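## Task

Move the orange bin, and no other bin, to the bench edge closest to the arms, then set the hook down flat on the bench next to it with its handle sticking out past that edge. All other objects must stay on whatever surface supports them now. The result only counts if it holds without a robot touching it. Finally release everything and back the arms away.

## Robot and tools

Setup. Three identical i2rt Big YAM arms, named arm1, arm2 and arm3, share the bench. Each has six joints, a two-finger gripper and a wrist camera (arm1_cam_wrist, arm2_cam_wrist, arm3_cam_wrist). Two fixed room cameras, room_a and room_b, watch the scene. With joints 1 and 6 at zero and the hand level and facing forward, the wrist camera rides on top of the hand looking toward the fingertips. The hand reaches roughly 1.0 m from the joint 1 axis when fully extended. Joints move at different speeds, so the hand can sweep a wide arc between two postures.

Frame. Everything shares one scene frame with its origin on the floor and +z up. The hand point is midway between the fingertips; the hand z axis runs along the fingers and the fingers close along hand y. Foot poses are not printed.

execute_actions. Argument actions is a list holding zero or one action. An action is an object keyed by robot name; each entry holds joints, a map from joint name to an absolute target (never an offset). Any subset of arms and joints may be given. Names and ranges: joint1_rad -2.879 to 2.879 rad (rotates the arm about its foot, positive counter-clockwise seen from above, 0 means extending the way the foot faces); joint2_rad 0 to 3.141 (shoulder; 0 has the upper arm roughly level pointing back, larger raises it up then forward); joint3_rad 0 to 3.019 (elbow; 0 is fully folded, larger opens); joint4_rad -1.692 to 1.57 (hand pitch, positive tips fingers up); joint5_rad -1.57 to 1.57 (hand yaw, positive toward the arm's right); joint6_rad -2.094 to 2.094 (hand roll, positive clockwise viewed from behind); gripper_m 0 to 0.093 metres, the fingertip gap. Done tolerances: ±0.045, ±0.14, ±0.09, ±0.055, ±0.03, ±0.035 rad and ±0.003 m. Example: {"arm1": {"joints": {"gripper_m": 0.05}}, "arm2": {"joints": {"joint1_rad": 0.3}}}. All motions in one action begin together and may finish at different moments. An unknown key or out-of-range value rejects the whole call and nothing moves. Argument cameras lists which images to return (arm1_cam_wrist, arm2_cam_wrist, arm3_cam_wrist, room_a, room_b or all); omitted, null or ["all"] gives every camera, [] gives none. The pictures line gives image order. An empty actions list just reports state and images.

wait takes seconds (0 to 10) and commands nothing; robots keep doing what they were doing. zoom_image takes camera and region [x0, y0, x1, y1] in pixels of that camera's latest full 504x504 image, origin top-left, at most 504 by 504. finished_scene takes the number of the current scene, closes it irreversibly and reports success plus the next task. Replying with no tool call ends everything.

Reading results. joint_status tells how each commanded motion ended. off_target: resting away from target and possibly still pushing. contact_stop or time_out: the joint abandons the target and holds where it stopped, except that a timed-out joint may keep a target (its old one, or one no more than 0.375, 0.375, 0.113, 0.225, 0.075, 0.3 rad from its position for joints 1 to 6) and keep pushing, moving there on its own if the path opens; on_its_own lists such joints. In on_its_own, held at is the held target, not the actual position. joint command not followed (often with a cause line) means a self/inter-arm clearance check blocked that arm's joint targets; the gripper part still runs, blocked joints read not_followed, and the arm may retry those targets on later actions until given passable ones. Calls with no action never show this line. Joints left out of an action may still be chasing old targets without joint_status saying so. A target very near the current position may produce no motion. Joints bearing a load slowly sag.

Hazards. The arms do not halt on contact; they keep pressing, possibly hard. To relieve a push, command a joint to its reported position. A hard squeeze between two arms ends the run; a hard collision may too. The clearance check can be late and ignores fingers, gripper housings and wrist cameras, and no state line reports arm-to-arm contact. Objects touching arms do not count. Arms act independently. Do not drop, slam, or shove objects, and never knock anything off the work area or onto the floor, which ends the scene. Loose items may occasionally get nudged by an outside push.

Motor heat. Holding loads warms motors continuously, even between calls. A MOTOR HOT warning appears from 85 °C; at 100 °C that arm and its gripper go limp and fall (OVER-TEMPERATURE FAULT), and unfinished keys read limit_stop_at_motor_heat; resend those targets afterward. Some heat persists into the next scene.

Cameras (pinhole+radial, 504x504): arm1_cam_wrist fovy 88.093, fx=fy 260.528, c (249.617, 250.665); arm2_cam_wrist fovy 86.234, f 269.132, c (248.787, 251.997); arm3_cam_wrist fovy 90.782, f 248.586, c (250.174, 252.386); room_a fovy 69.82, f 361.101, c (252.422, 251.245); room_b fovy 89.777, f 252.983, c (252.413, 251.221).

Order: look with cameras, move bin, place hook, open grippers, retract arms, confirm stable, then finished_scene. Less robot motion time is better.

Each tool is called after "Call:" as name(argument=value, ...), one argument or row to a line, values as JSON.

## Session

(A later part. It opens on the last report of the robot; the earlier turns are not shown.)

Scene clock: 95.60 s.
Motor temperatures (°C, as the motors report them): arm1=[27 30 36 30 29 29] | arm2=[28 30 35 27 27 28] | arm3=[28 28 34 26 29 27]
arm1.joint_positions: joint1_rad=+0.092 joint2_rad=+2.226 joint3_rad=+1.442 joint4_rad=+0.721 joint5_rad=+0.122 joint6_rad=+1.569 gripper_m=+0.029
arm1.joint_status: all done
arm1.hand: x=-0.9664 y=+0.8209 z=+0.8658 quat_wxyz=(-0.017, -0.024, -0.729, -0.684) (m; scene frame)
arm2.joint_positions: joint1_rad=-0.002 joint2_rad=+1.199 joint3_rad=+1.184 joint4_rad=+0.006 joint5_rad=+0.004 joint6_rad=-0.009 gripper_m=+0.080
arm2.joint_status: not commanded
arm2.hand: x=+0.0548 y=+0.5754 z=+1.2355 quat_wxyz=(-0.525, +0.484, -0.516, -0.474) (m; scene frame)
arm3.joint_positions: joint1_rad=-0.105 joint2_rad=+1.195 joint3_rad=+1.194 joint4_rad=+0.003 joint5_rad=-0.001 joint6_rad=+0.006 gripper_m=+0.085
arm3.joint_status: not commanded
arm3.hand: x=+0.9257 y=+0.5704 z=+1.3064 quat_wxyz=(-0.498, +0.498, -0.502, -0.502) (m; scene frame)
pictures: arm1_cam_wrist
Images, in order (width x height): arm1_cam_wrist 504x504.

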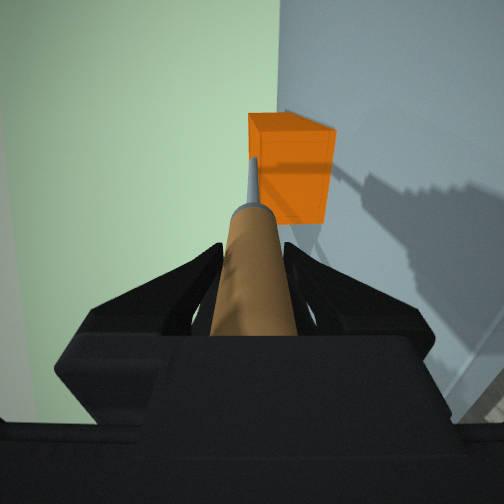

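Call:
execute_actions(
  actions=[
    {"arm1":{"joints":{"joint2_rad":2.07,"joint3_rad":1.197,"joint4_rad":0.878}}},
  ],
  cameras=["arm1_cam_wrist"],
)

Call:
execute_actions(
  actions=[
    {"arm1":{"joints":{"joint2_rad":1.943,"joint3_rad":0.937,"joint4_rad":1.011}}},
  ],
  cameras=["arm1_cam_wrist","room_a"],
)

Call:
zoom_image(
  camera="room_a",
  region=[230, 280, 390, 440],
)

Scene clock: 96.87 s.
Motor temperatures (°C, as the motors report them): arm1=[27 30 35 30 29 29] | arm2=[28 30 35 27 27 28] | arm3=[28 28 34 26 29 27]
arm1.joint_positions: joint1_rad=+0.092 joint2_rad=+2.101 joint3_rad=+1.191 joint4_rad=+0.845 joint5_rad=+0.122 joint6_rad=+1.569 gripper_m=+0.029
arm1.joint_status: all done
arm1.hand: x=-0.9620 y=+0.7502 z=+0.8668 quat_wxyz=(-0.017, -0.024, -0.729, -0.684) (m; scene frame)
arm2.joint_positions: joint1_rad=-0.002 joint2_rad=+1.199 joint3_rad=+1.184 joint4_rad=+0.006 joint5_rad=+0.004 joint6_rad=-0.009 gripper_m=+0.080
arm2.joint_status: not commanded
arm2.hand: x=+0.0548 y=+0.5754 z=+1.2355 quat_wxyz=(-0.525, +0.484, -0.516, -0.474) (m; scene frame)
arm3.joint_positions: joint1_rad=-0.105 joint2_rad=+1.195 joint3_rad=+1.194 joint4_rad=+0.003 joint5_rad=-0.001 joint6_rad=+0.006 gripper_m=+0.085
arm3.joint_status: not commanded
arm3.hand: x=+0.9257 y=+0.5704 z=+1.3064 quat_wxyz=(-0.498, +0.498, -0.502, -0.502) (m; scene frame)
pictures: arm1_cam_wrist
Images, in order (width x height): arm1_cam_wrist 504x504.

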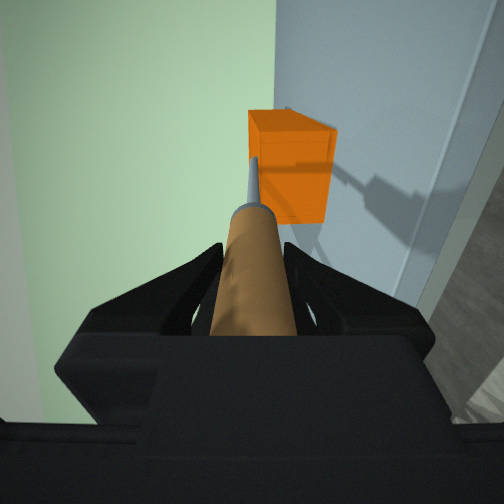

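Scene clock: 97.77 s.
Motor temperatures (°C, as the motors report them): arm1=[27 30 35 30 29 29] | arm2=[28 30 36 27 27 28] | arm3=[28 28 34 26 29 27]
arm1.joint_positions: joint1_rad=+0.092 joint2_rad=+1.974 joint3_rad=+0.928 joint4_rad=+0.977 joint5_rad=+0.122 joint6_rad=+1.569 gripper_m=+0.029
arm1.joint_status: all done
arm1.hand: x=-0.9569 y=+0.6685 z=+0.8664 quat_wxyz=(-0.018, -0.024, -0.730, -0.682) (m; scene frame)
arm2.joint_positions: joint1_rad=-0.002 joint2_rad=+1.199 joint3_rad=+1.184 joint4_rad=+0.006 joint5_rad=+0.004 joint6_rad=-0.009 gripper_m=+0.080
arm2.joint_status: not commanded
arm2.hand: x=+0.0548 y=+0.5754 z=+1.2355 quat_wxyz=(-0.525, +0.484, -0.516, -0.474) (m; scene frame)
arm3.joint_positions: joint1_rad=-0.105 joint2_rad=+1.195 joint3_rad=+1.194 joint4_rad=+0.003 joint5_rad=-0.001 joint6_rad=+0.006 gripper_m=+0.085
arm3.joint_status: not commanded
arm3.hand: x=+0.9257 y=+0.5704 z=+1.3064 quat_wxyz=(-0.498, +0.498, -0.502, -0.502) (m; scene frame)
pictures: arm1_cam_wrist, room_a
Images, in order (width x height): arm1_cam_wrist 504x504, room_a 504x504.

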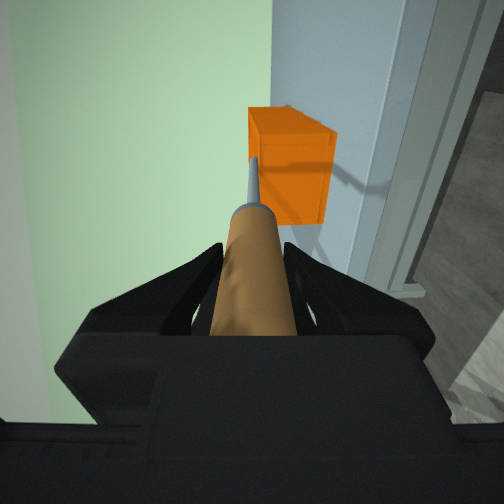

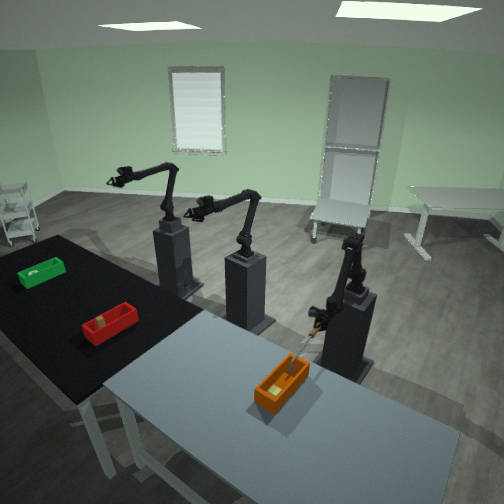

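Region (230, 280, 390, 440) of room_a's 504x504 image, scaled by 3.150, with more detail than that image has.

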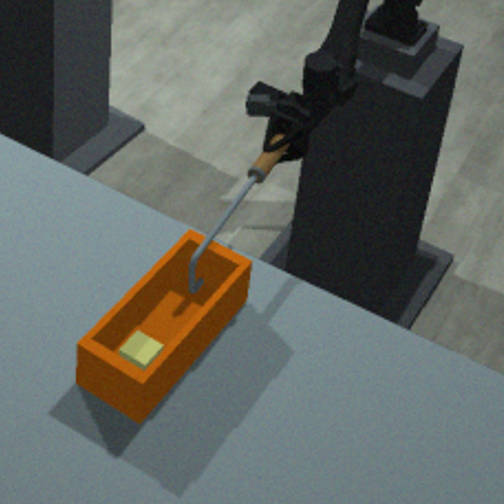

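Call:
execute_actions(
  actions=[],
)

Scene clock: 98.83 s.
Motor temperatures (°C, as the motors report them): arm1=[27 30 35 30 29 29] | arm2=[28 30 36 27 27 28] | arm3=[28 28 34 26 29 27]
arm1.joint_positions: joint1_rad=+0.092 joint2_rad=+1.974 joint3_rad=+0.928 joint4_rad=+0.977 joint5_rad=+0.122 joint6_rad=+1.569 gripper_m=+0.029
arm1.joint_status: all done
arm1.hand: x=-0.9569 y=+0.6685 z=+0.8664 quat_wxyz=(-0.018, -0.024, -0.730, -0.682) (m; scene frame)
arm2.joint_positions: joint1_rad=-0.002 joint2_rad=+1.199 joint3_rad=+1.184 joint4_rad=+0.006 joint5_rad=+0.004 joint6_rad=-0.009 gripper_m=+0.080
arm2.joint_status: not commanded
arm2.hand: x=+0.0548 y=+0.5754 z=+1.2355 quat_wxyz=(-0.525, +0.484, -0.516, -0.474) (m; scene frame)
arm3.joint_positions: joint1_rad=-0.105 joint2_rad=+1.195 joint3_rad=+1.194 joint4_rad=+0.003 joint5_rad=-0.001 joint6_rad=+0.006 gripper_m=+0.085
arm3.joint_status: not commanded
arm3.hand: x=+0.9257 y=+0.5704 z=+1.3064 quat_wxyz=(-0.498, +0.498, -0.502, -0.502) (m; scene frame)
pictures: arm1_cam_wrist, arm2_cam_wrist, arm3_cam_wrist, room_a, room_b
Images, in order (width x height): arm1_cam_wrist 504x504, arm2_cam_wrist 504x504, arm3_cam_wrist 504x504, room_a 504x504, room_b 504x504.

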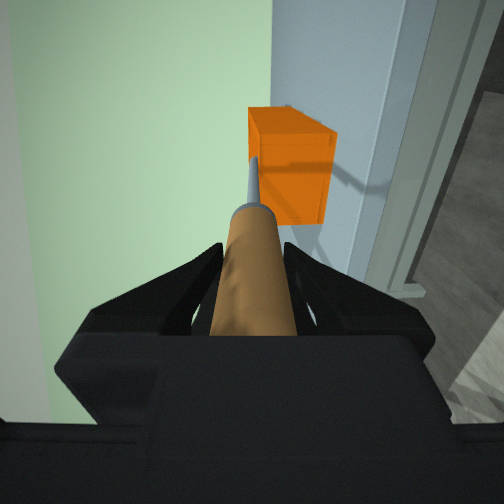

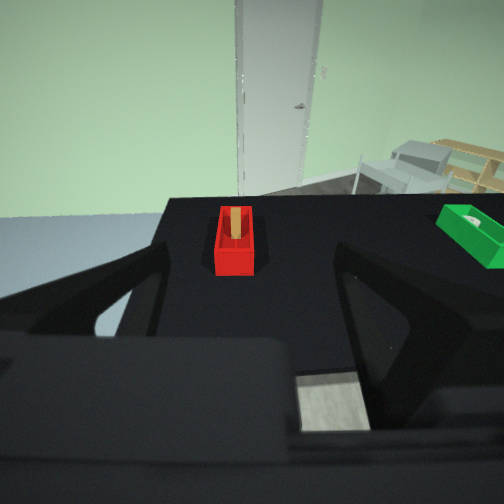

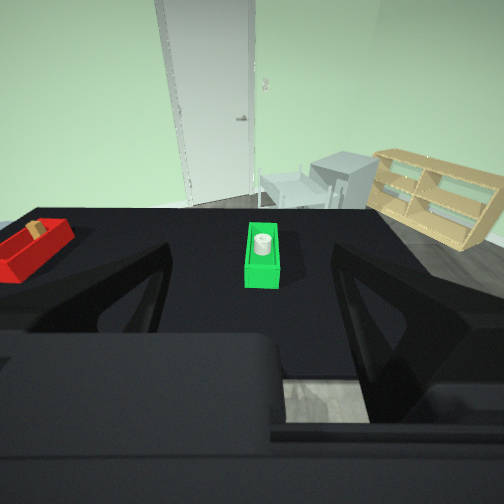

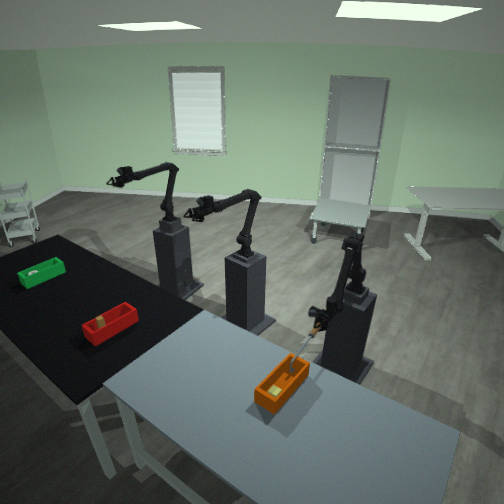

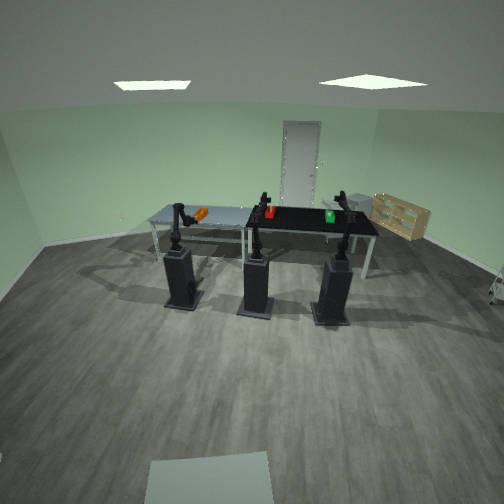

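Call:
execute_actions(
  actions=[
    {"arm1":{"joints":{"joint2_rad":1.83,"joint3_rad":0.715,"joint4_rad":1.13}}},
  ],
  cameras=["arm1_cam_wrist","room_a"],
)

Call:
zoom_image(
  camera="room_a",
  region=[230, 280, 390, 440],
)

Scene clock: 99.93 s.
Motor temperatures (°C, as the motors report them): arm1=[27 29 35 30 29 29] | arm2=[28 30 36 27 27 28] | arm3=[28 28 34 26 29 27]
arm1.joint_positions: joint1_rad=+0.092 joint2_rad=+1.859 joint3_rad=+0.700 joint4_rad=+1.087 joint5_rad=+0.122 joint6_rad=+1.569 gripper_m=+0.029
arm1.joint_status: all done
arm1.hand: x=-0.9520 y=+0.5917 z=+0.8680 quat_wxyz=(-0.018, -0.024, -0.732, -0.681) (m; scene frame)
arm2.joint_positions: joint1_rad=-0.002 joint2_rad=+1.199 joint3_rad=+1.184 joint4_rad=+0.006 joint5_rad=+0.004 joint6_rad=-0.009 gripper_m=+0.080
arm2.joint_status: not commanded
arm2.hand: x=+0.0548 y=+0.5754 z=+1.2355 quat_wxyz=(-0.525, +0.484, -0.516, -0.474) (m; scene frame)
arm3.joint_positions: joint1_rad=-0.105 joint2_rad=+1.195 joint3_rad=+1.194 joint4_rad=+0.003 joint5_rad=-0.001 joint6_rad=+0.006 gripper_m=+0.085
arm3.joint_status: not commanded
arm3.hand: x=+0.9257 y=+0.5704 z=+1.3064 quat_wxyz=(-0.498, +0.498, -0.502, -0.502) (m; scene frame)
pictures: arm1_cam_wrist, room_a
Images, in order (width x height): arm1_cam_wrist 504x504, room_a 504x504.

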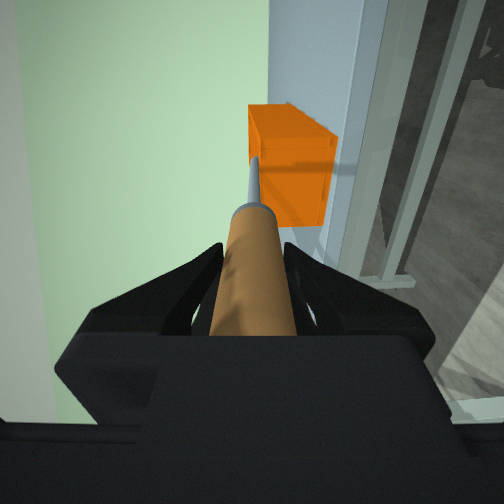

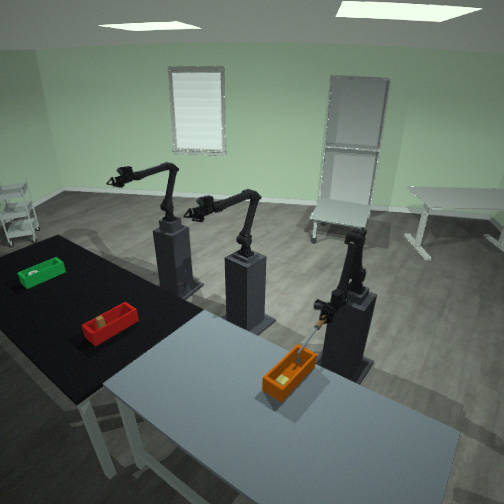

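Region (230, 280, 390, 440) of room_a's 504x504 image, scaled by 3.150, with more detail than that image has.

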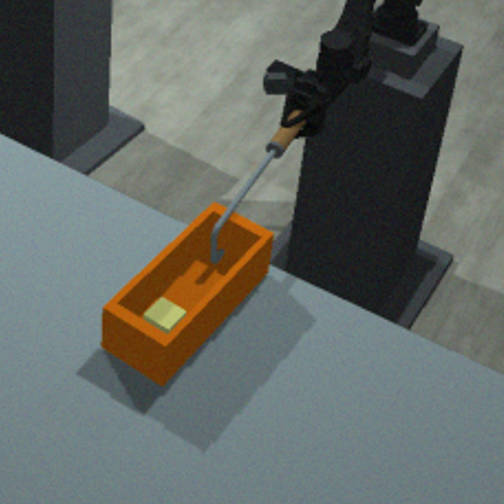

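Call:
zoom_image(
  camera="arm1_cam_wrist",
  region=[230, 80, 400, 250],
)

Region (230, 80, 400, 250) of arm1_cam_wrist's 504x504 image, scaled by 2.965, with more detail than that image has.

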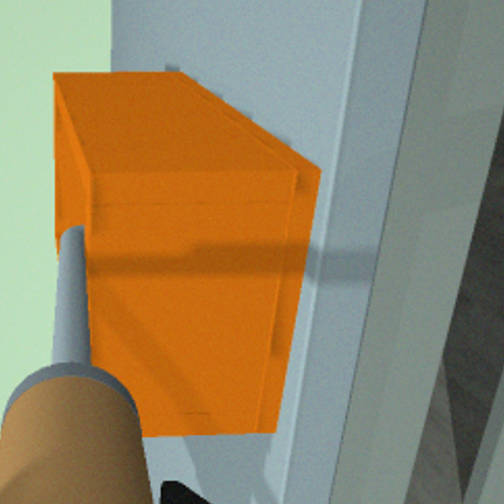

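Call:
execute_actions(
  actions=[
    {"arm1":{"joints":{"joint2_rad":1.815,"joint3_rad":0.688,"joint4_rad":1.16}}},
  ],
  cameras=["arm1_cam_wrist","room_a"],
)

Call:
zoom_image(
  camera="arm1_cam_wrist",
  region=[230, 80, 400, 250],
)

Scene clock: 101.83 s.
Motor temperatures (°C, as the motors report them): arm1=[27 29 35 30 29 29] | arm2=[28 30 36 27 27 28] | arm3=[28 28 34 26 29 27]
arm1.joint_positions: joint1_rad=+0.092 joint2_rad=+1.855 joint3_rad=+0.676 joint4_rad=+1.112 joint5_rad=+0.122 joint6_rad=+1.569 gripper_m=+0.029
arm1.joint_status: all done
arm1.hand: x=-0.9515 y=+0.5834 z=+0.8669 quat_wxyz=(-0.018, -0.024, -0.730, -0.683) (m; scene frame)
arm2.joint_positions: joint1_rad=-0.002 joint2_rad=+1.199 joint3_rad=+1.184 joint4_rad=+0.006 joint5_rad=+0.004 joint6_rad=-0.009 gripper_m=+0.080
arm2.joint_status: not commanded
arm2.hand: x=+0.0548 y=+0.5754 z=+1.2355 quat_wxyz=(-0.525, +0.484, -0.516, -0.474) (m; scene frame)
arm3.joint_positions: joint1_rad=-0.105 joint2_rad=+1.195 joint3_rad=+1.194 joint4_rad=+0.003 joint5_rad=-0.001 joint6_rad=+0.006 gripper_m=+0.085
arm3.joint_status: not commanded
arm3.hand: x=+0.9257 y=+0.5704 z=+1.3064 quat_wxyz=(-0.498, +0.498, -0.502, -0.502) (m; scene frame)
pictures: arm1_cam_wrist, room_a
Images, in order (width x height): arm1_cam_wrist 504x504, room_a 504x504.

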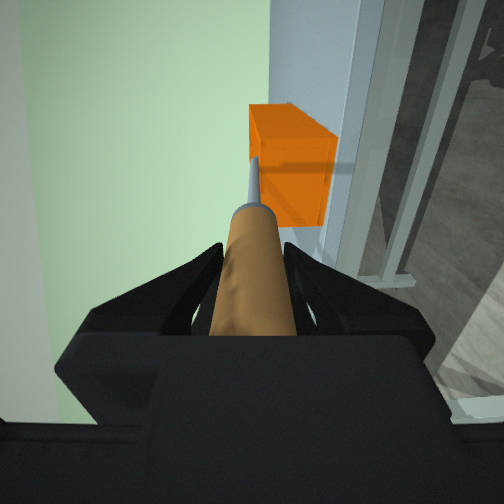

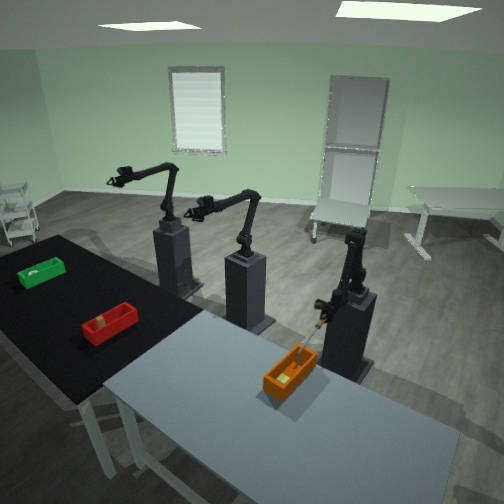

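Region (230, 80, 400, 250) of arm1_cam_wrist's 504x504 image, scaled by 2.965, with more detail than that image has.

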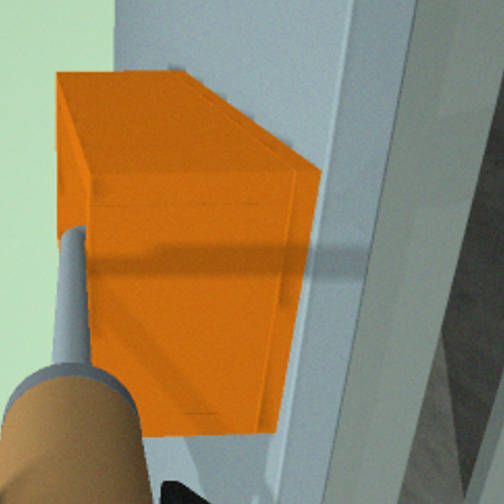

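Call:
execute_actions(
  actions=[
    {"arm1":{"joints":{"joint3_rad":0.95}}},
  ],
  cameras=["arm1_cam_wrist","room_a"],
)

Call:
zoom_image(
  camera="room_a",
  region=[230, 280, 390, 440],
)

Scene clock: 104.87 s.
Motor temperatures (°C, as the motors report them): arm1=[27 29 34 30 29 29] | arm2=[28 30 36 27 27 28] | arm3=[28 28 34 26 29 27]
arm1.joint_positions: joint1_rad=+0.092 joint2_rad=+1.841 joint3_rad=+0.911 joint4_rad=+1.120 joint5_rad=+0.122 joint6_rad=+1.569 gripper_m=+0.029
arm1.joint_status: all done
arm1.hand: x=-0.9543 y=+0.6569 z=+0.9789 quat_wxyz=(-0.010, -0.033, -0.637, -0.771) (m; scene frame)
arm2.joint_positions: joint1_rad=-0.002 joint2_rad=+1.199 joint3_rad=+1.184 joint4_rad=+0.006 joint5_rad=+0.004 joint6_rad=-0.009 gripper_m=+0.080
arm2.joint_status: not commanded
arm2.hand: x=+0.0548 y=+0.5754 z=+1.2355 quat_wxyz=(-0.525, +0.484, -0.516, -0.474) (m; scene frame)
arm3.joint_positions: joint1_rad=-0.105 joint2_rad=+1.195 joint3_rad=+1.194 joint4_rad=+0.003 joint5_rad=-0.001 joint6_rad=+0.006 gripper_m=+0.085
arm3.joint_status: not commanded
arm3.hand: x=+0.9257 y=+0.5704 z=+1.3064 quat_wxyz=(-0.498, +0.498, -0.502, -0.502) (m; scene frame)
pictures: arm1_cam_wrist, room_a
Images, in order (width x height): arm1_cam_wrist 504x504, room_a 504x504.

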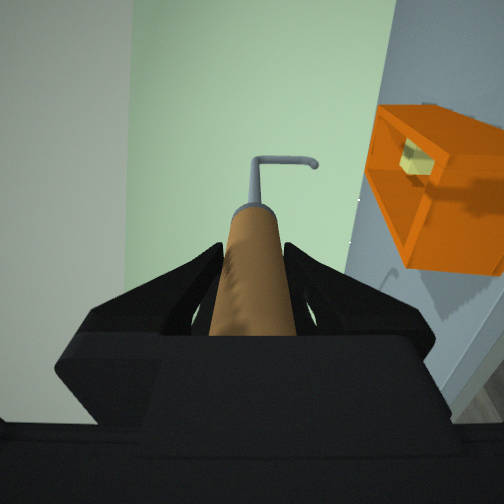

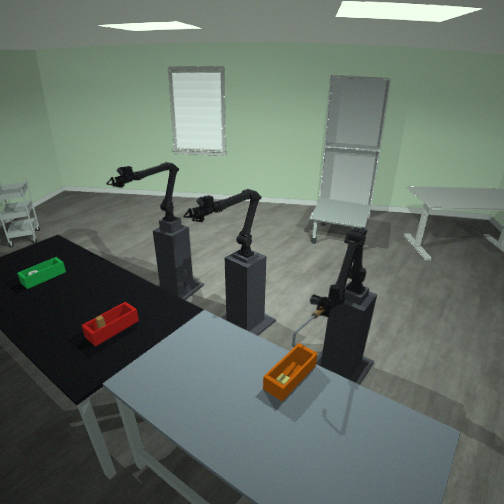

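Region (230, 280, 390, 440) of room_a's 504x504 image, scaled by 3.150, with more detail than that image has.

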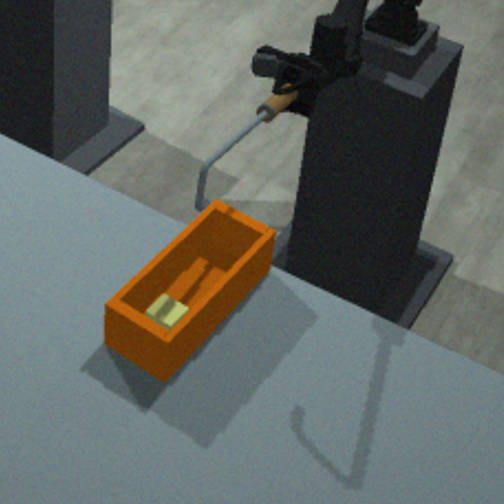

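Call:
execute_actions(
  actions=[
    {"arm1":{"joints":{"joint1_rad":-0.14,"joint2_rad":1.99,"joint3_rad":1.33,"joint4_rad":0.96,"joint5_rad":-0.16}}},
  ],
  cameras=["arm1_cam_wrist","room_a"],
)

Scene clock: 106.77 s.
Motor temperatures (°C, as the motors report them): arm1=[27 29 35 30 29 29] | arm2=[28 30 36 27 27 28] | arm3=[28 28 34 26 29 27]
arm1.joint_positions: joint1_rad=-0.148 joint2_rad=+2.029 joint3_rad=+1.267 joint4_rad=+0.919 joint5_rad=-0.160 joint6_rad=+1.569 gripper_m=+0.029
arm1.joint_status: all done
arm1.hand: x=-0.8259 y=+0.7601 z=+0.9741 quat_wxyz=(-0.011, -0.002, -0.650, -0.760) (m; scene frame)
arm2.joint_positions: joint1_rad=-0.002 joint2_rad=+1.199 joint3_rad=+1.184 joint4_rad=+0.006 joint5_rad=+0.004 joint6_rad=-0.009 gripper_m=+0.080
arm2.joint_status: not commanded
arm2.hand: x=+0.0548 y=+0.5754 z=+1.2355 quat_wxyz=(-0.525, +0.484, -0.516, -0.474) (m; scene frame)
arm3.joint_positions: joint1_rad=-0.105 joint2_rad=+1.195 joint3_rad=+1.194 joint4_rad=+0.003 joint5_rad=-0.001 joint6_rad=+0.006 gripper_m=+0.085
arm3.joint_status: not commanded
arm3.hand: x=+0.9257 y=+0.5704 z=+1.3064 quat_wxyz=(-0.498, +0.498, -0.502, -0.502) (m; scene frame)
pictures: arm1_cam_wrist, room_a
Images, in order (width x height): arm1_cam_wrist 504x504, room_a 504x504.

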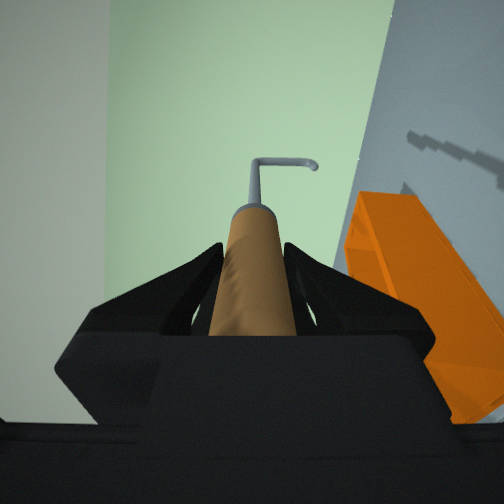

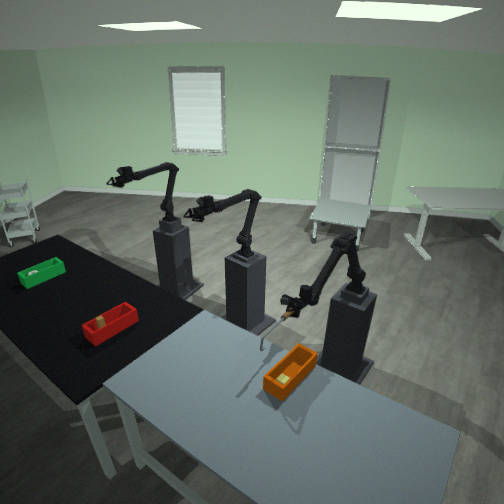

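Call:
execute_actions(
  actions=[
    {"arm1":{"joints":{"joint2_rad":2.13}}},
  ],
  cameras=["arm1_cam_wrist","room_a"],
)

Call:
zoom_image(
  camera="room_a",
  region=[210, 270, 370, 430],
)

Scene clock: 108.67 s.
Motor temperatures (°C, as the motors report them): arm1=[27 29 35 30 29 29] | arm2=[28 30 36 27 27 28] | arm3=[28 28 34 26 29 27]
arm1.joint_positions: joint1_rad=-0.148 joint2_rad=+2.178 joint3_rad=+1.275 joint4_rad=+0.918 joint5_rad=-0.160 joint6_rad=+1.569 gripper_m=+0.029
arm1.joint_status: all done
arm1.hand: x=-0.8265 y=+0.7666 z=+0.8655 quat_wxyz=(-0.002, -0.010, -0.702, -0.712) (m; scene frame)
arm2.joint_positions: joint1_rad=-0.002 joint2_rad=+1.199 joint3_rad=+1.184 joint4_rad=+0.006 joint5_rad=+0.004 joint6_rad=-0.009 gripper_m=+0.080
arm2.joint_status: not commanded
arm2.hand: x=+0.0548 y=+0.5754 z=+1.2355 quat_wxyz=(-0.525, +0.484, -0.516, -0.474) (m; scene frame)
arm3.joint_positions: joint1_rad=-0.105 joint2_rad=+1.195 joint3_rad=+1.194 joint4_rad=+0.003 joint5_rad=-0.001 joint6_rad=+0.006 gripper_m=+0.085
arm3.joint_status: not commanded
arm3.hand: x=+0.9257 y=+0.5704 z=+1.3064 quat_wxyz=(-0.498, +0.498, -0.502, -0.502) (m; scene frame)
pictures: arm1_cam_wrist, room_a
Images, in order (width x height): arm1_cam_wrist 504x504, room_a 504x504.

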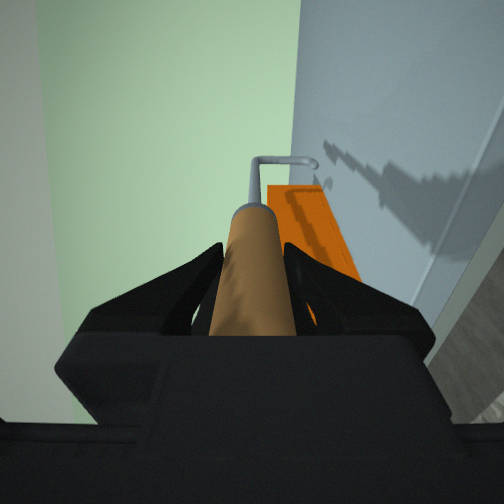

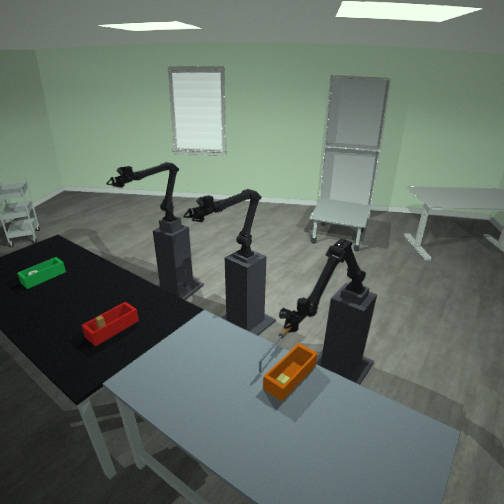

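Region (210, 270, 370, 430) of room_a's 504x504 image, scaled by 3.150, with more detail than that image has.

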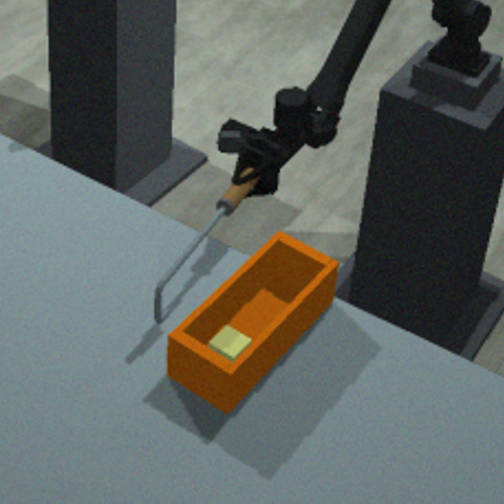

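Call:
execute_actions(
  actions=[
    {"arm1":{"joints":{"joint6_rad":0.8}}},
  ],
  cameras=["arm1_cam_wrist"],
)

Scene clock: 111.03 s.
Motor temperatures (°C, as the motors report them): arm1=[27 29 35 30 29 29] | arm2=[28 30 36 27 27 28] | arm3=[28 28 34 26 29 27]
arm1.joint_positions: joint1_rad=-0.148 joint2_rad=+2.178 joint3_rad=+1.275 joint4_rad=+0.918 joint5_rad=-0.160 joint6_rad=+0.812 gripper_m=+0.029
arm1.joint_status: all done
arm1.hand: x=-0.8265 y=+0.7666 z=+0.8655 quat_wxyz=(-0.265, +0.250, -0.656, -0.661) (m; scene frame)
arm2.joint_positions: joint1_rad=-0.002 joint2_rad=+1.199 joint3_rad=+1.184 joint4_rad=+0.006 joint5_rad=+0.004 joint6_rad=-0.009 gripper_m=+0.080
arm2.joint_status: not commanded
arm2.hand: x=+0.0548 y=+0.5754 z=+1.2355 quat_wxyz=(-0.525, +0.484, -0.516, -0.474) (m; scene frame)
arm3.joint_positions: joint1_rad=-0.105 joint2_rad=+1.195 joint3_rad=+1.194 joint4_rad=+0.003 joint5_rad=-0.001 joint6_rad=+0.006 gripper_m=+0.085
arm3.joint_status: not commanded
arm3.hand: x=+0.9257 y=+0.5704 z=+1.3064 quat_wxyz=(-0.498, +0.498, -0.502, -0.502) (m; scene frame)
pictures: arm1_cam_wrist
Images, in order (width x height): arm1_cam_wrist 504x504.

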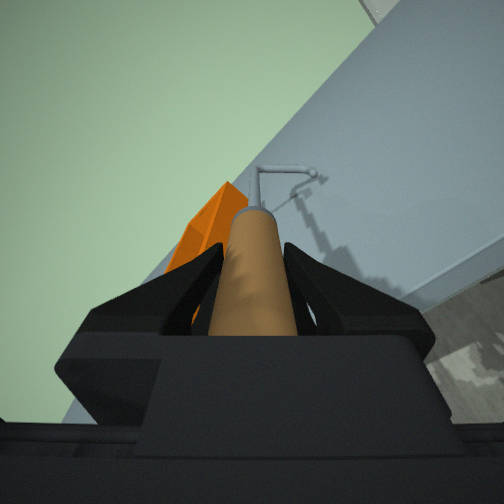

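Call:
execute_actions(
  actions=[
    {"arm1":{"joints":{"joint6_rad":-0.01,"joint2_rad":2.22,"joint3_rad":1.36}}},
  ],
  cameras=["arm1_cam_wrist","room_a"],
)

Call:
zoom_image(
  camera="room_a",
  region=[210, 270, 370, 430],
)

Scene clock: 113.80 s.
Motor temperatures (°C, as the motors report them): arm1=[27 29 35 30 29 29] | arm2=[28 30 36 27 27 28] | arm3=[28 28 34 26 29 27]
arm1.joint_positions: joint1_rad=-0.147 joint2_rad=+2.234 joint3_rad=+1.301 joint4_rad=+0.921 joint5_rad=-0.162 joint6_rad=+0.008 gripper_m=+0.029
arm1.joint_status: all done
arm1.hand: x=-0.8270 y=+0.7724 z=+0.8367 quat_wxyz=(-0.494, +0.493, -0.513, -0.500) (m; scene frame)
arm2.joint_positions: joint1_rad=-0.002 joint2_rad=+1.199 joint3_rad=+1.184 joint4_rad=+0.006 joint5_rad=+0.004 joint6_rad=-0.009 gripper_m=+0.080
arm2.joint_status: not commanded
arm2.hand: x=+0.0548 y=+0.5754 z=+1.2355 quat_wxyz=(-0.525, +0.484, -0.516, -0.474) (m; scene frame)
arm3.joint_positions: joint1_rad=-0.105 joint2_rad=+1.195 joint3_rad=+1.194 joint4_rad=+0.003 joint5_rad=-0.001 joint6_rad=+0.006 gripper_m=+0.085
arm3.joint_status: not commanded
arm3.hand: x=+0.9257 y=+0.5704 z=+1.3064 quat_wxyz=(-0.498, +0.498, -0.502, -0.502) (m; scene frame)
pictures: arm1_cam_wrist, room_a
Images, in order (width x height): arm1_cam_wrist 504x504, room_a 504x504.

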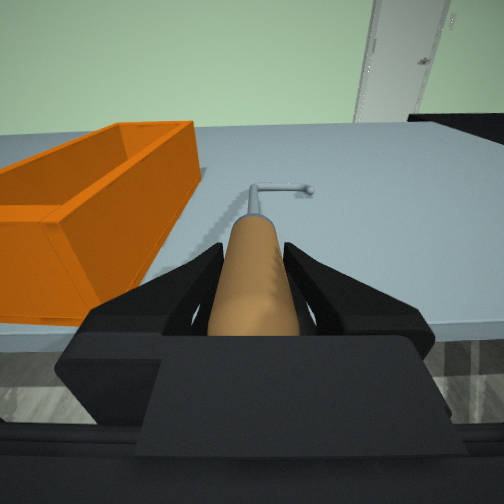

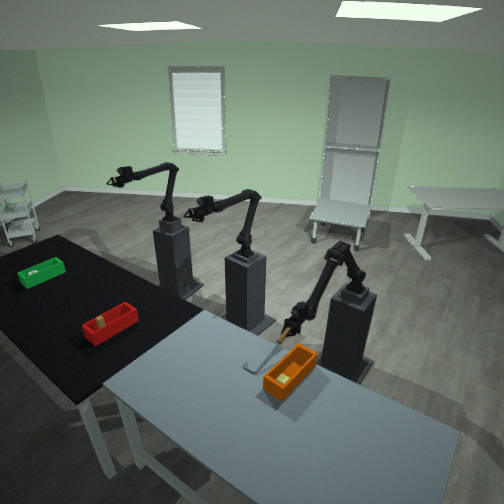

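Region (210, 270, 370, 430) of room_a's 504x504 image, scaled by 3.150, with more detail than that image has.

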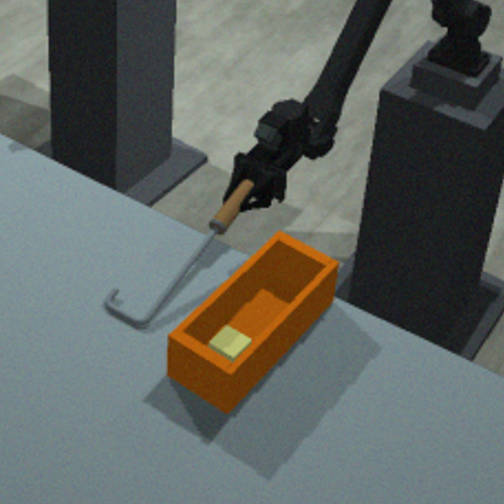

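Call:
execute_actions(
  actions=[
    {"arm1":{"joints":{"joint2_rad":2.265}}},
  ],
  cameras=["arm1_cam_wrist","room_a"],
)

Scene clock: 114.93 s.
Motor temperatures (°C, as the motors report them): arm1=[27 29 35 30 29 29] | arm2=[28 30 36 27 27 28] | arm3=[28 28 34 26 29 27]
arm1.joint_positions: joint1_rad=-0.147 joint2_rad=+2.265 joint3_rad=+1.309 joint4_rad=+0.933 joint5_rad=-0.162 joint6_rad=-0.002 gripper_m=+0.029
arm1.joint_status: all done
arm1.hand: x=-0.8271 y=+0.7731 z=+0.8200 quat_wxyz=(-0.494, +0.497, -0.513, -0.496) (m; scene frame)
arm2.joint_positions: joint1_rad=-0.002 joint2_rad=+1.199 joint3_rad=+1.184 joint4_rad=+0.006 joint5_rad=+0.004 joint6_rad=-0.009 gripper_m=+0.080
arm2.joint_status: not commanded
arm2.hand: x=+0.0548 y=+0.5754 z=+1.2355 quat_wxyz=(-0.525, +0.484, -0.516, -0.474) (m; scene frame)
arm3.joint_positions: joint1_rad=-0.105 joint2_rad=+1.195 joint3_rad=+1.194 joint4_rad=+0.003 joint5_rad=-0.001 joint6_rad=+0.006 gripper_m=+0.085
arm3.joint_status: not commanded
arm3.hand: x=+0.9257 y=+0.5704 z=+1.3064 quat_wxyz=(-0.498, +0.498, -0.502, -0.502) (m; scene frame)
pictures: arm1_cam_wrist, room_a
Images, in order (width x height): arm1_cam_wrist 504x504, room_a 504x504.

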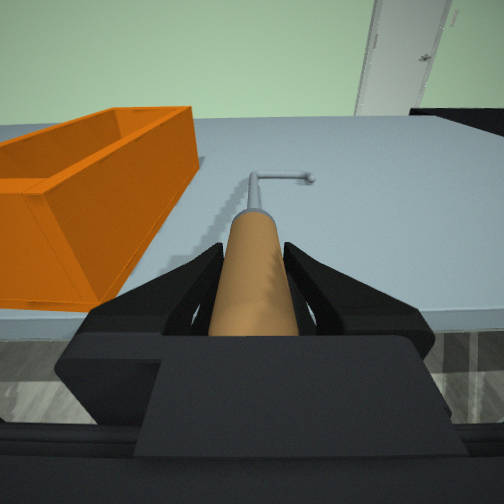

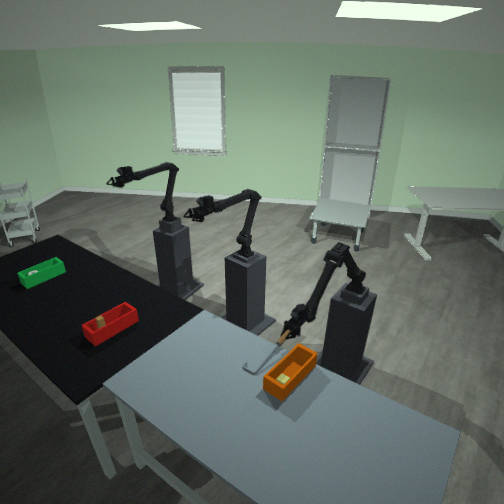

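Call:
execute_actions(
  actions=[
    {"arm1":{"joints":{"joint2_rad":2.325}}},
  ],
  cameras=["arm1_cam_wrist","room_a"],
)

Scene clock: 116.10 s.
Motor temperatures (°C, as the motors report them): arm1=[27 29 35 30 29 29] | arm2=[28 30 36 27 27 28] | arm3=[28 28 34 26 29 27]
arm1.joint_positions: joint1_rad=-0.147 joint2_rad=+2.310 joint3_rad=+1.326 joint4_rad=+0.956 joint5_rad=-0.162 joint6_rad=-0.012 gripper_m=+0.029
arm1.joint_status: all done
arm1.hand: x=-0.8272 y=+0.7748 z=+0.7988 quat_wxyz=(-0.494, +0.501, -0.513, -0.492) (m; scene frame)
arm2.joint_positions: joint1_rad=-0.002 joint2_rad=+1.199 joint3_rad=+1.184 joint4_rad=+0.006 joint5_rad=+0.004 joint6_rad=-0.009 gripper_m=+0.080
arm2.joint_status: not commanded
arm2.hand: x=+0.0548 y=+0.5754 z=+1.2355 quat_wxyz=(-0.525, +0.484, -0.516, -0.474) (m; scene frame)
arm3.joint_positions: joint1_rad=-0.105 joint2_rad=+1.195 joint3_rad=+1.194 joint4_rad=+0.003 joint5_rad=-0.001 joint6_rad=+0.006 gripper_m=+0.085
arm3.joint_status: not commanded
arm3.hand: x=+0.9257 y=+0.5704 z=+1.3064 quat_wxyz=(-0.498, +0.498, -0.502, -0.502) (m; scene frame)
pictures: arm1_cam_wrist, room_a
Images, in order (width x height): arm1_cam_wrist 504x504, room_a 504x504.

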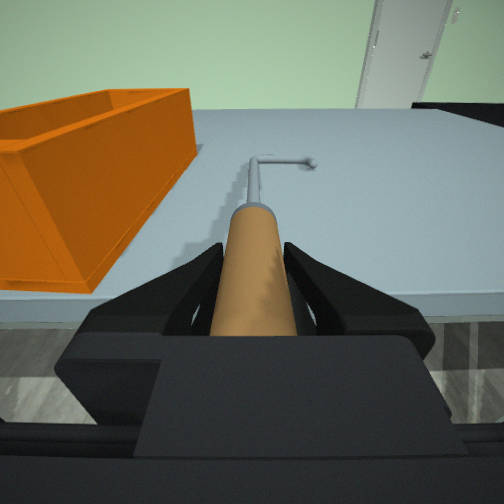

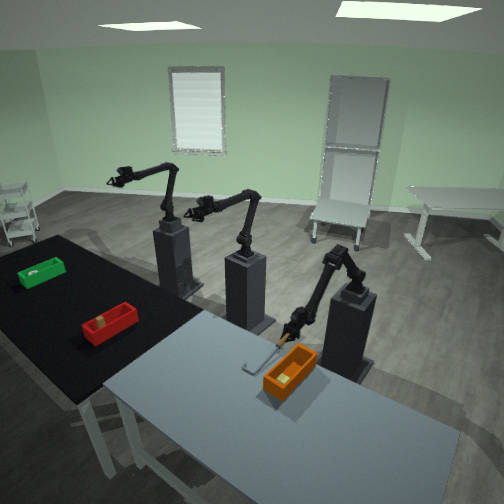

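Call:
execute_actions(
  actions=[
    {"arm1":{"joints":{"joint2_rad":2.362}}},
  ],
  cameras=["arm1_cam_wrist","room_a"],
)

Call:
zoom_image(
  camera="room_a",
  region=[230, 300, 330, 400],
)

Scene clock: 131.13 s.
Motor temperatures (°C, as the motors report them): arm1=[27 29 34 30 29 29] | arm2=[28 30 36 27 27 28] | arm3=[28 27 34 26 29 27]
arm1.joint_positions: joint1_rad=-0.147 joint2_rad=+2.337 joint3_rad=+1.331 joint4_rad=+0.959 joint5_rad=-0.162 joint6_rad=-0.014 gripper_m=+0.029
arm1.joint_status: all done
arm1.hand: x=-0.8276 y=+0.7739 z=+0.7816 quat_wxyz=(-0.489, +0.505, -0.517, -0.488) (m; scene frame)
arm2.joint_positions: joint1_rad=-0.002 joint2_rad=+1.199 joint3_rad=+1.184 joint4_rad=+0.006 joint5_rad=+0.004 joint6_rad=-0.009 gripper_m=+0.080
arm2.joint_status: not commanded
arm2.hand: x=+0.0548 y=+0.5754 z=+1.2355 quat_wxyz=(-0.525, +0.484, -0.516, -0.474) (m; scene frame)
arm3.joint_positions: joint1_rad=-0.105 joint2_rad=+1.195 joint3_rad=+1.194 joint4_rad=+0.003 joint5_rad=-0.001 joint6_rad=+0.006 gripper_m=+0.085
arm3.joint_status: not commanded
arm3.hand: x=+0.9257 y=+0.5704 z=+1.3064 quat_wxyz=(-0.498, +0.498, -0.502, -0.502) (m; scene frame)
pictures: arm1_cam_wrist, room_a
Images, in order (width x height): arm1_cam_wrist 504x504, room_a 504x504.

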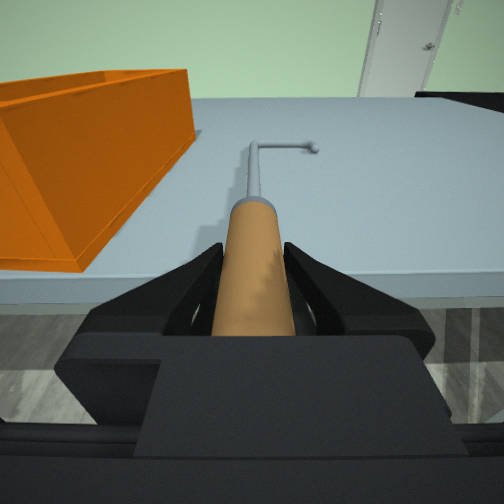

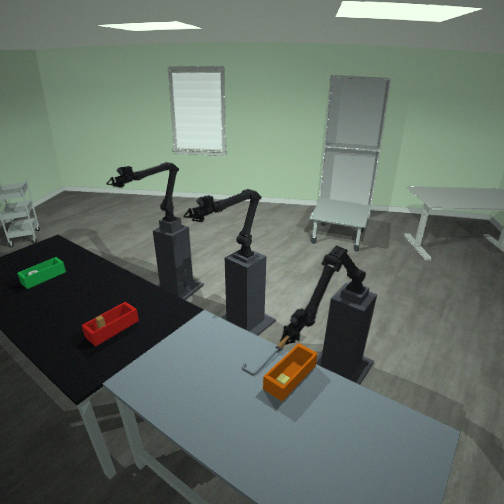

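Region (230, 300, 330, 400) of room_a's 504x504 image, scaled by 5.040, with more detail than that image has.

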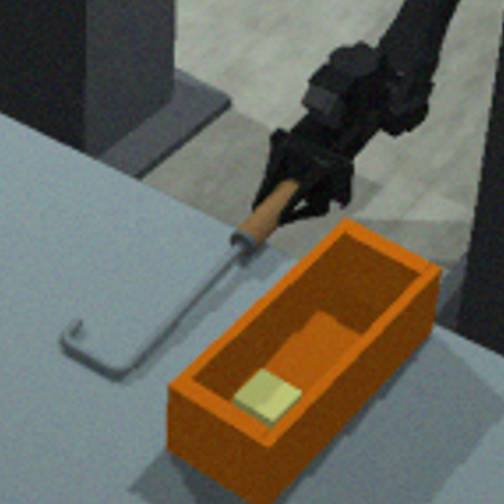

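Call:
execute_actions(
  actions=[
    {"arm1":{"joints":{"joint2_rad":2.295,"gripper_m":0.07}}},
  ],
  cameras=["arm1_cam_wrist","room_a"],
)

Scene clock: 132.13 s.
Motor temperatures (°C, as the motors report them): arm1=[27 29 34 30 29 29] | arm2=[28 30 36 27 27 28] | arm3=[28 27 34 26 29 27]
arm1.joint_positions: joint1_rad=-0.147 joint2_rad=+2.300 joint3_rad=+1.331 joint4_rad=+0.959 joint5_rad=-0.162 joint6_rad=-0.014 gripper_m=+0.070
arm1.joint_status: all done
arm1.hand: x=-0.8266 y=+0.7773 z=+0.8095 quat_wxyz=(-0.500, +0.498, -0.507, -0.495) (m; scene frame)
arm2.joint_positions: joint1_rad=-0.002 joint2_rad=+1.199 joint3_rad=+1.184 joint4_rad=+0.006 joint5_rad=+0.004 joint6_rad=-0.009 gripper_m=+0.080
arm2.joint_status: not commanded
arm2.hand: x=+0.0548 y=+0.5754 z=+1.2355 quat_wxyz=(-0.525, +0.484, -0.516, -0.474) (m; scene frame)
arm3.joint_positions: joint1_rad=-0.105 joint2_rad=+1.195 joint3_rad=+1.194 joint4_rad=+0.003 joint5_rad=-0.001 joint6_rad=+0.006 gripper_m=+0.085
arm3.joint_status: not commanded
arm3.hand: x=+0.9257 y=+0.5704 z=+1.3064 quat_wxyz=(-0.498, +0.498, -0.502, -0.502) (m; scene frame)
pictures: arm1_cam_wrist, room_a
Images, in order (width x height): arm1_cam_wrist 504x504, room_a 504x504.

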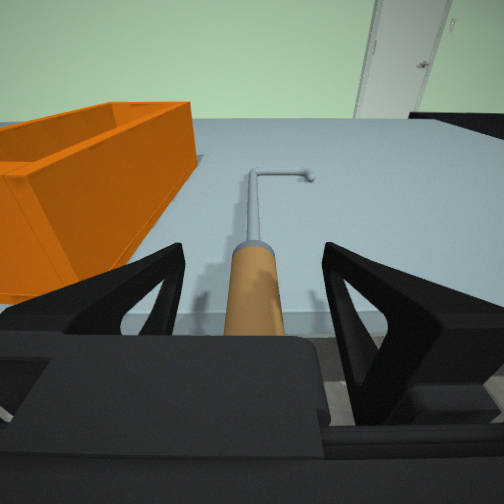

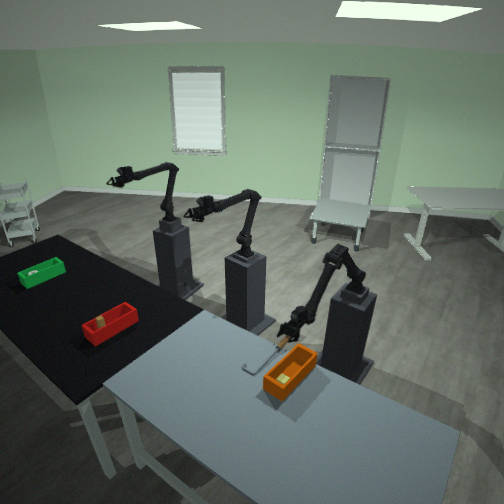

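Call:
execute_actions(
  actions=[
    {"arm1":{"joints":{"joint2_rad":1.5}}},
  ],
)

Call:
zoom_image(
  camera="room_a",
  region=[220, 290, 350, 420],
)

Call:
zoom_image(
  camera="room_b",
  region=[150, 180, 250, 260],
)

Scene clock: 134.27 s.
Motor temperatures (°C, as the motors report them): arm1=[27 29 34 30 29 29] | arm2=[28 30 36 27 27 28] | arm3=[28 27 34 26 29 27]
arm1.joint_positions: joint1_rad=-0.147 joint2_rad=+1.497 joint3_rad=+1.353 joint4_rad=+0.964 joint5_rad=-0.162 joint6_rad=-0.014 gripper_m=+0.070
arm1.joint_status: all done
arm1.hand: x=-0.8482 y=+0.6009 z=+1.3963 quat_wxyz=(-0.694, +0.289, -0.235, -0.616) (m; scene frame)
arm2.joint_positions: joint1_rad=-0.002 joint2_rad=+1.199 joint3_rad=+1.184 joint4_rad=+0.006 joint5_rad=+0.004 joint6_rad=-0.009 gripper_m=+0.080
arm2.joint_status: not commanded
arm2.hand: x=+0.0548 y=+0.5754 z=+1.2355 quat_wxyz=(-0.525, +0.484, -0.516, -0.474) (m; scene frame)
arm3.joint_positions: joint1_rad=-0.105 joint2_rad=+1.195 joint3_rad=+1.194 joint4_rad=+0.003 joint5_rad=-0.001 joint6_rad=+0.006 gripper_m=+0.085
arm3.joint_status: not commanded
arm3.hand: x=+0.9257 y=+0.5704 z=+1.3064 quat_wxyz=(-0.498, +0.498, -0.502, -0.502) (m; scene frame)
pictures: arm1_cam_wrist, arm2_cam_wrist, arm3_cam_wrist, room_a, room_b
Images, in order (width x height): arm1_cam_wrist 504x504, arm2_cam_wrist 504x504, arm3_cam_wrist 504x504, room_a 504x504, room_b 504x504.

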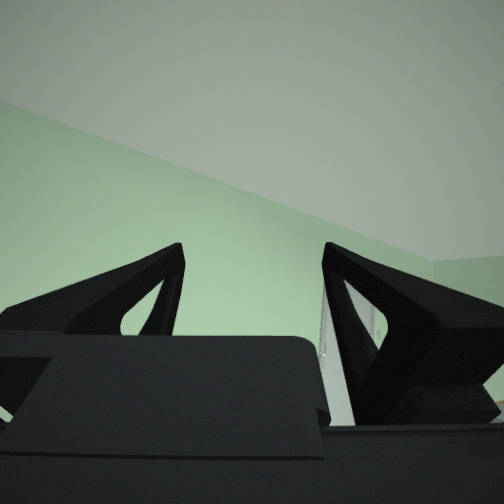

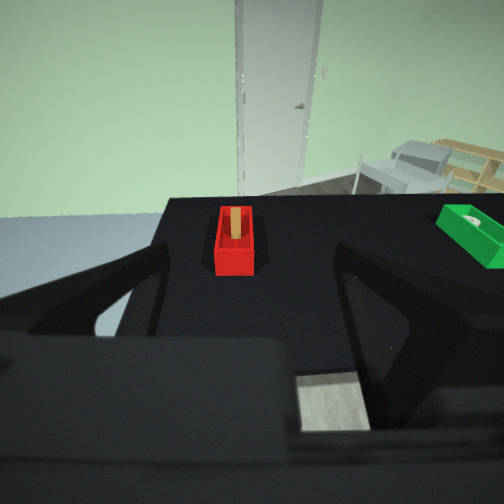

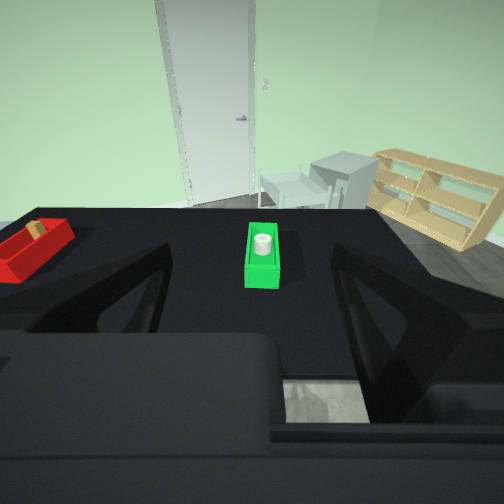

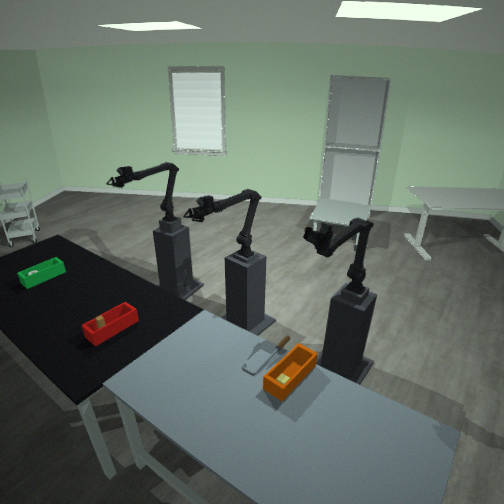

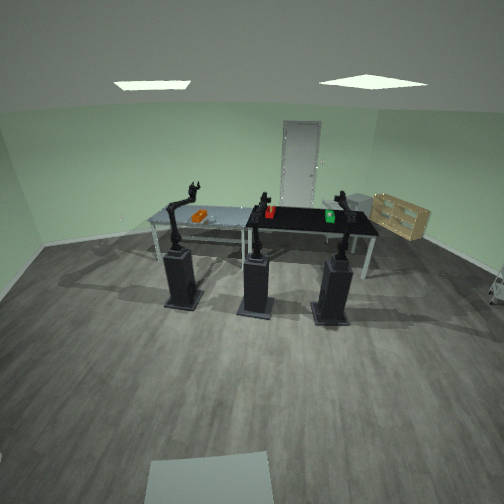

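Region (220, 290, 350, 420) of room_a's 504x504 image, scaled by 3.877, with more detail than that image has.

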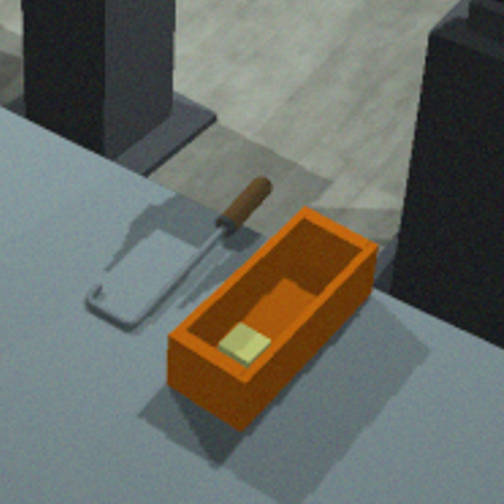

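Region (150, 180, 250, 260) of room_b's 504x504 image, scaled by 5.040, with more detail than that image has; it fills the top 403 rows of this view, and the rest is white.

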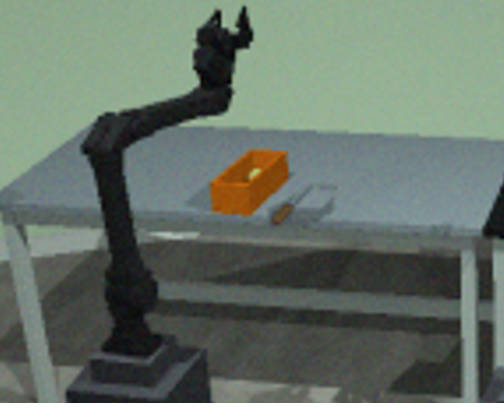

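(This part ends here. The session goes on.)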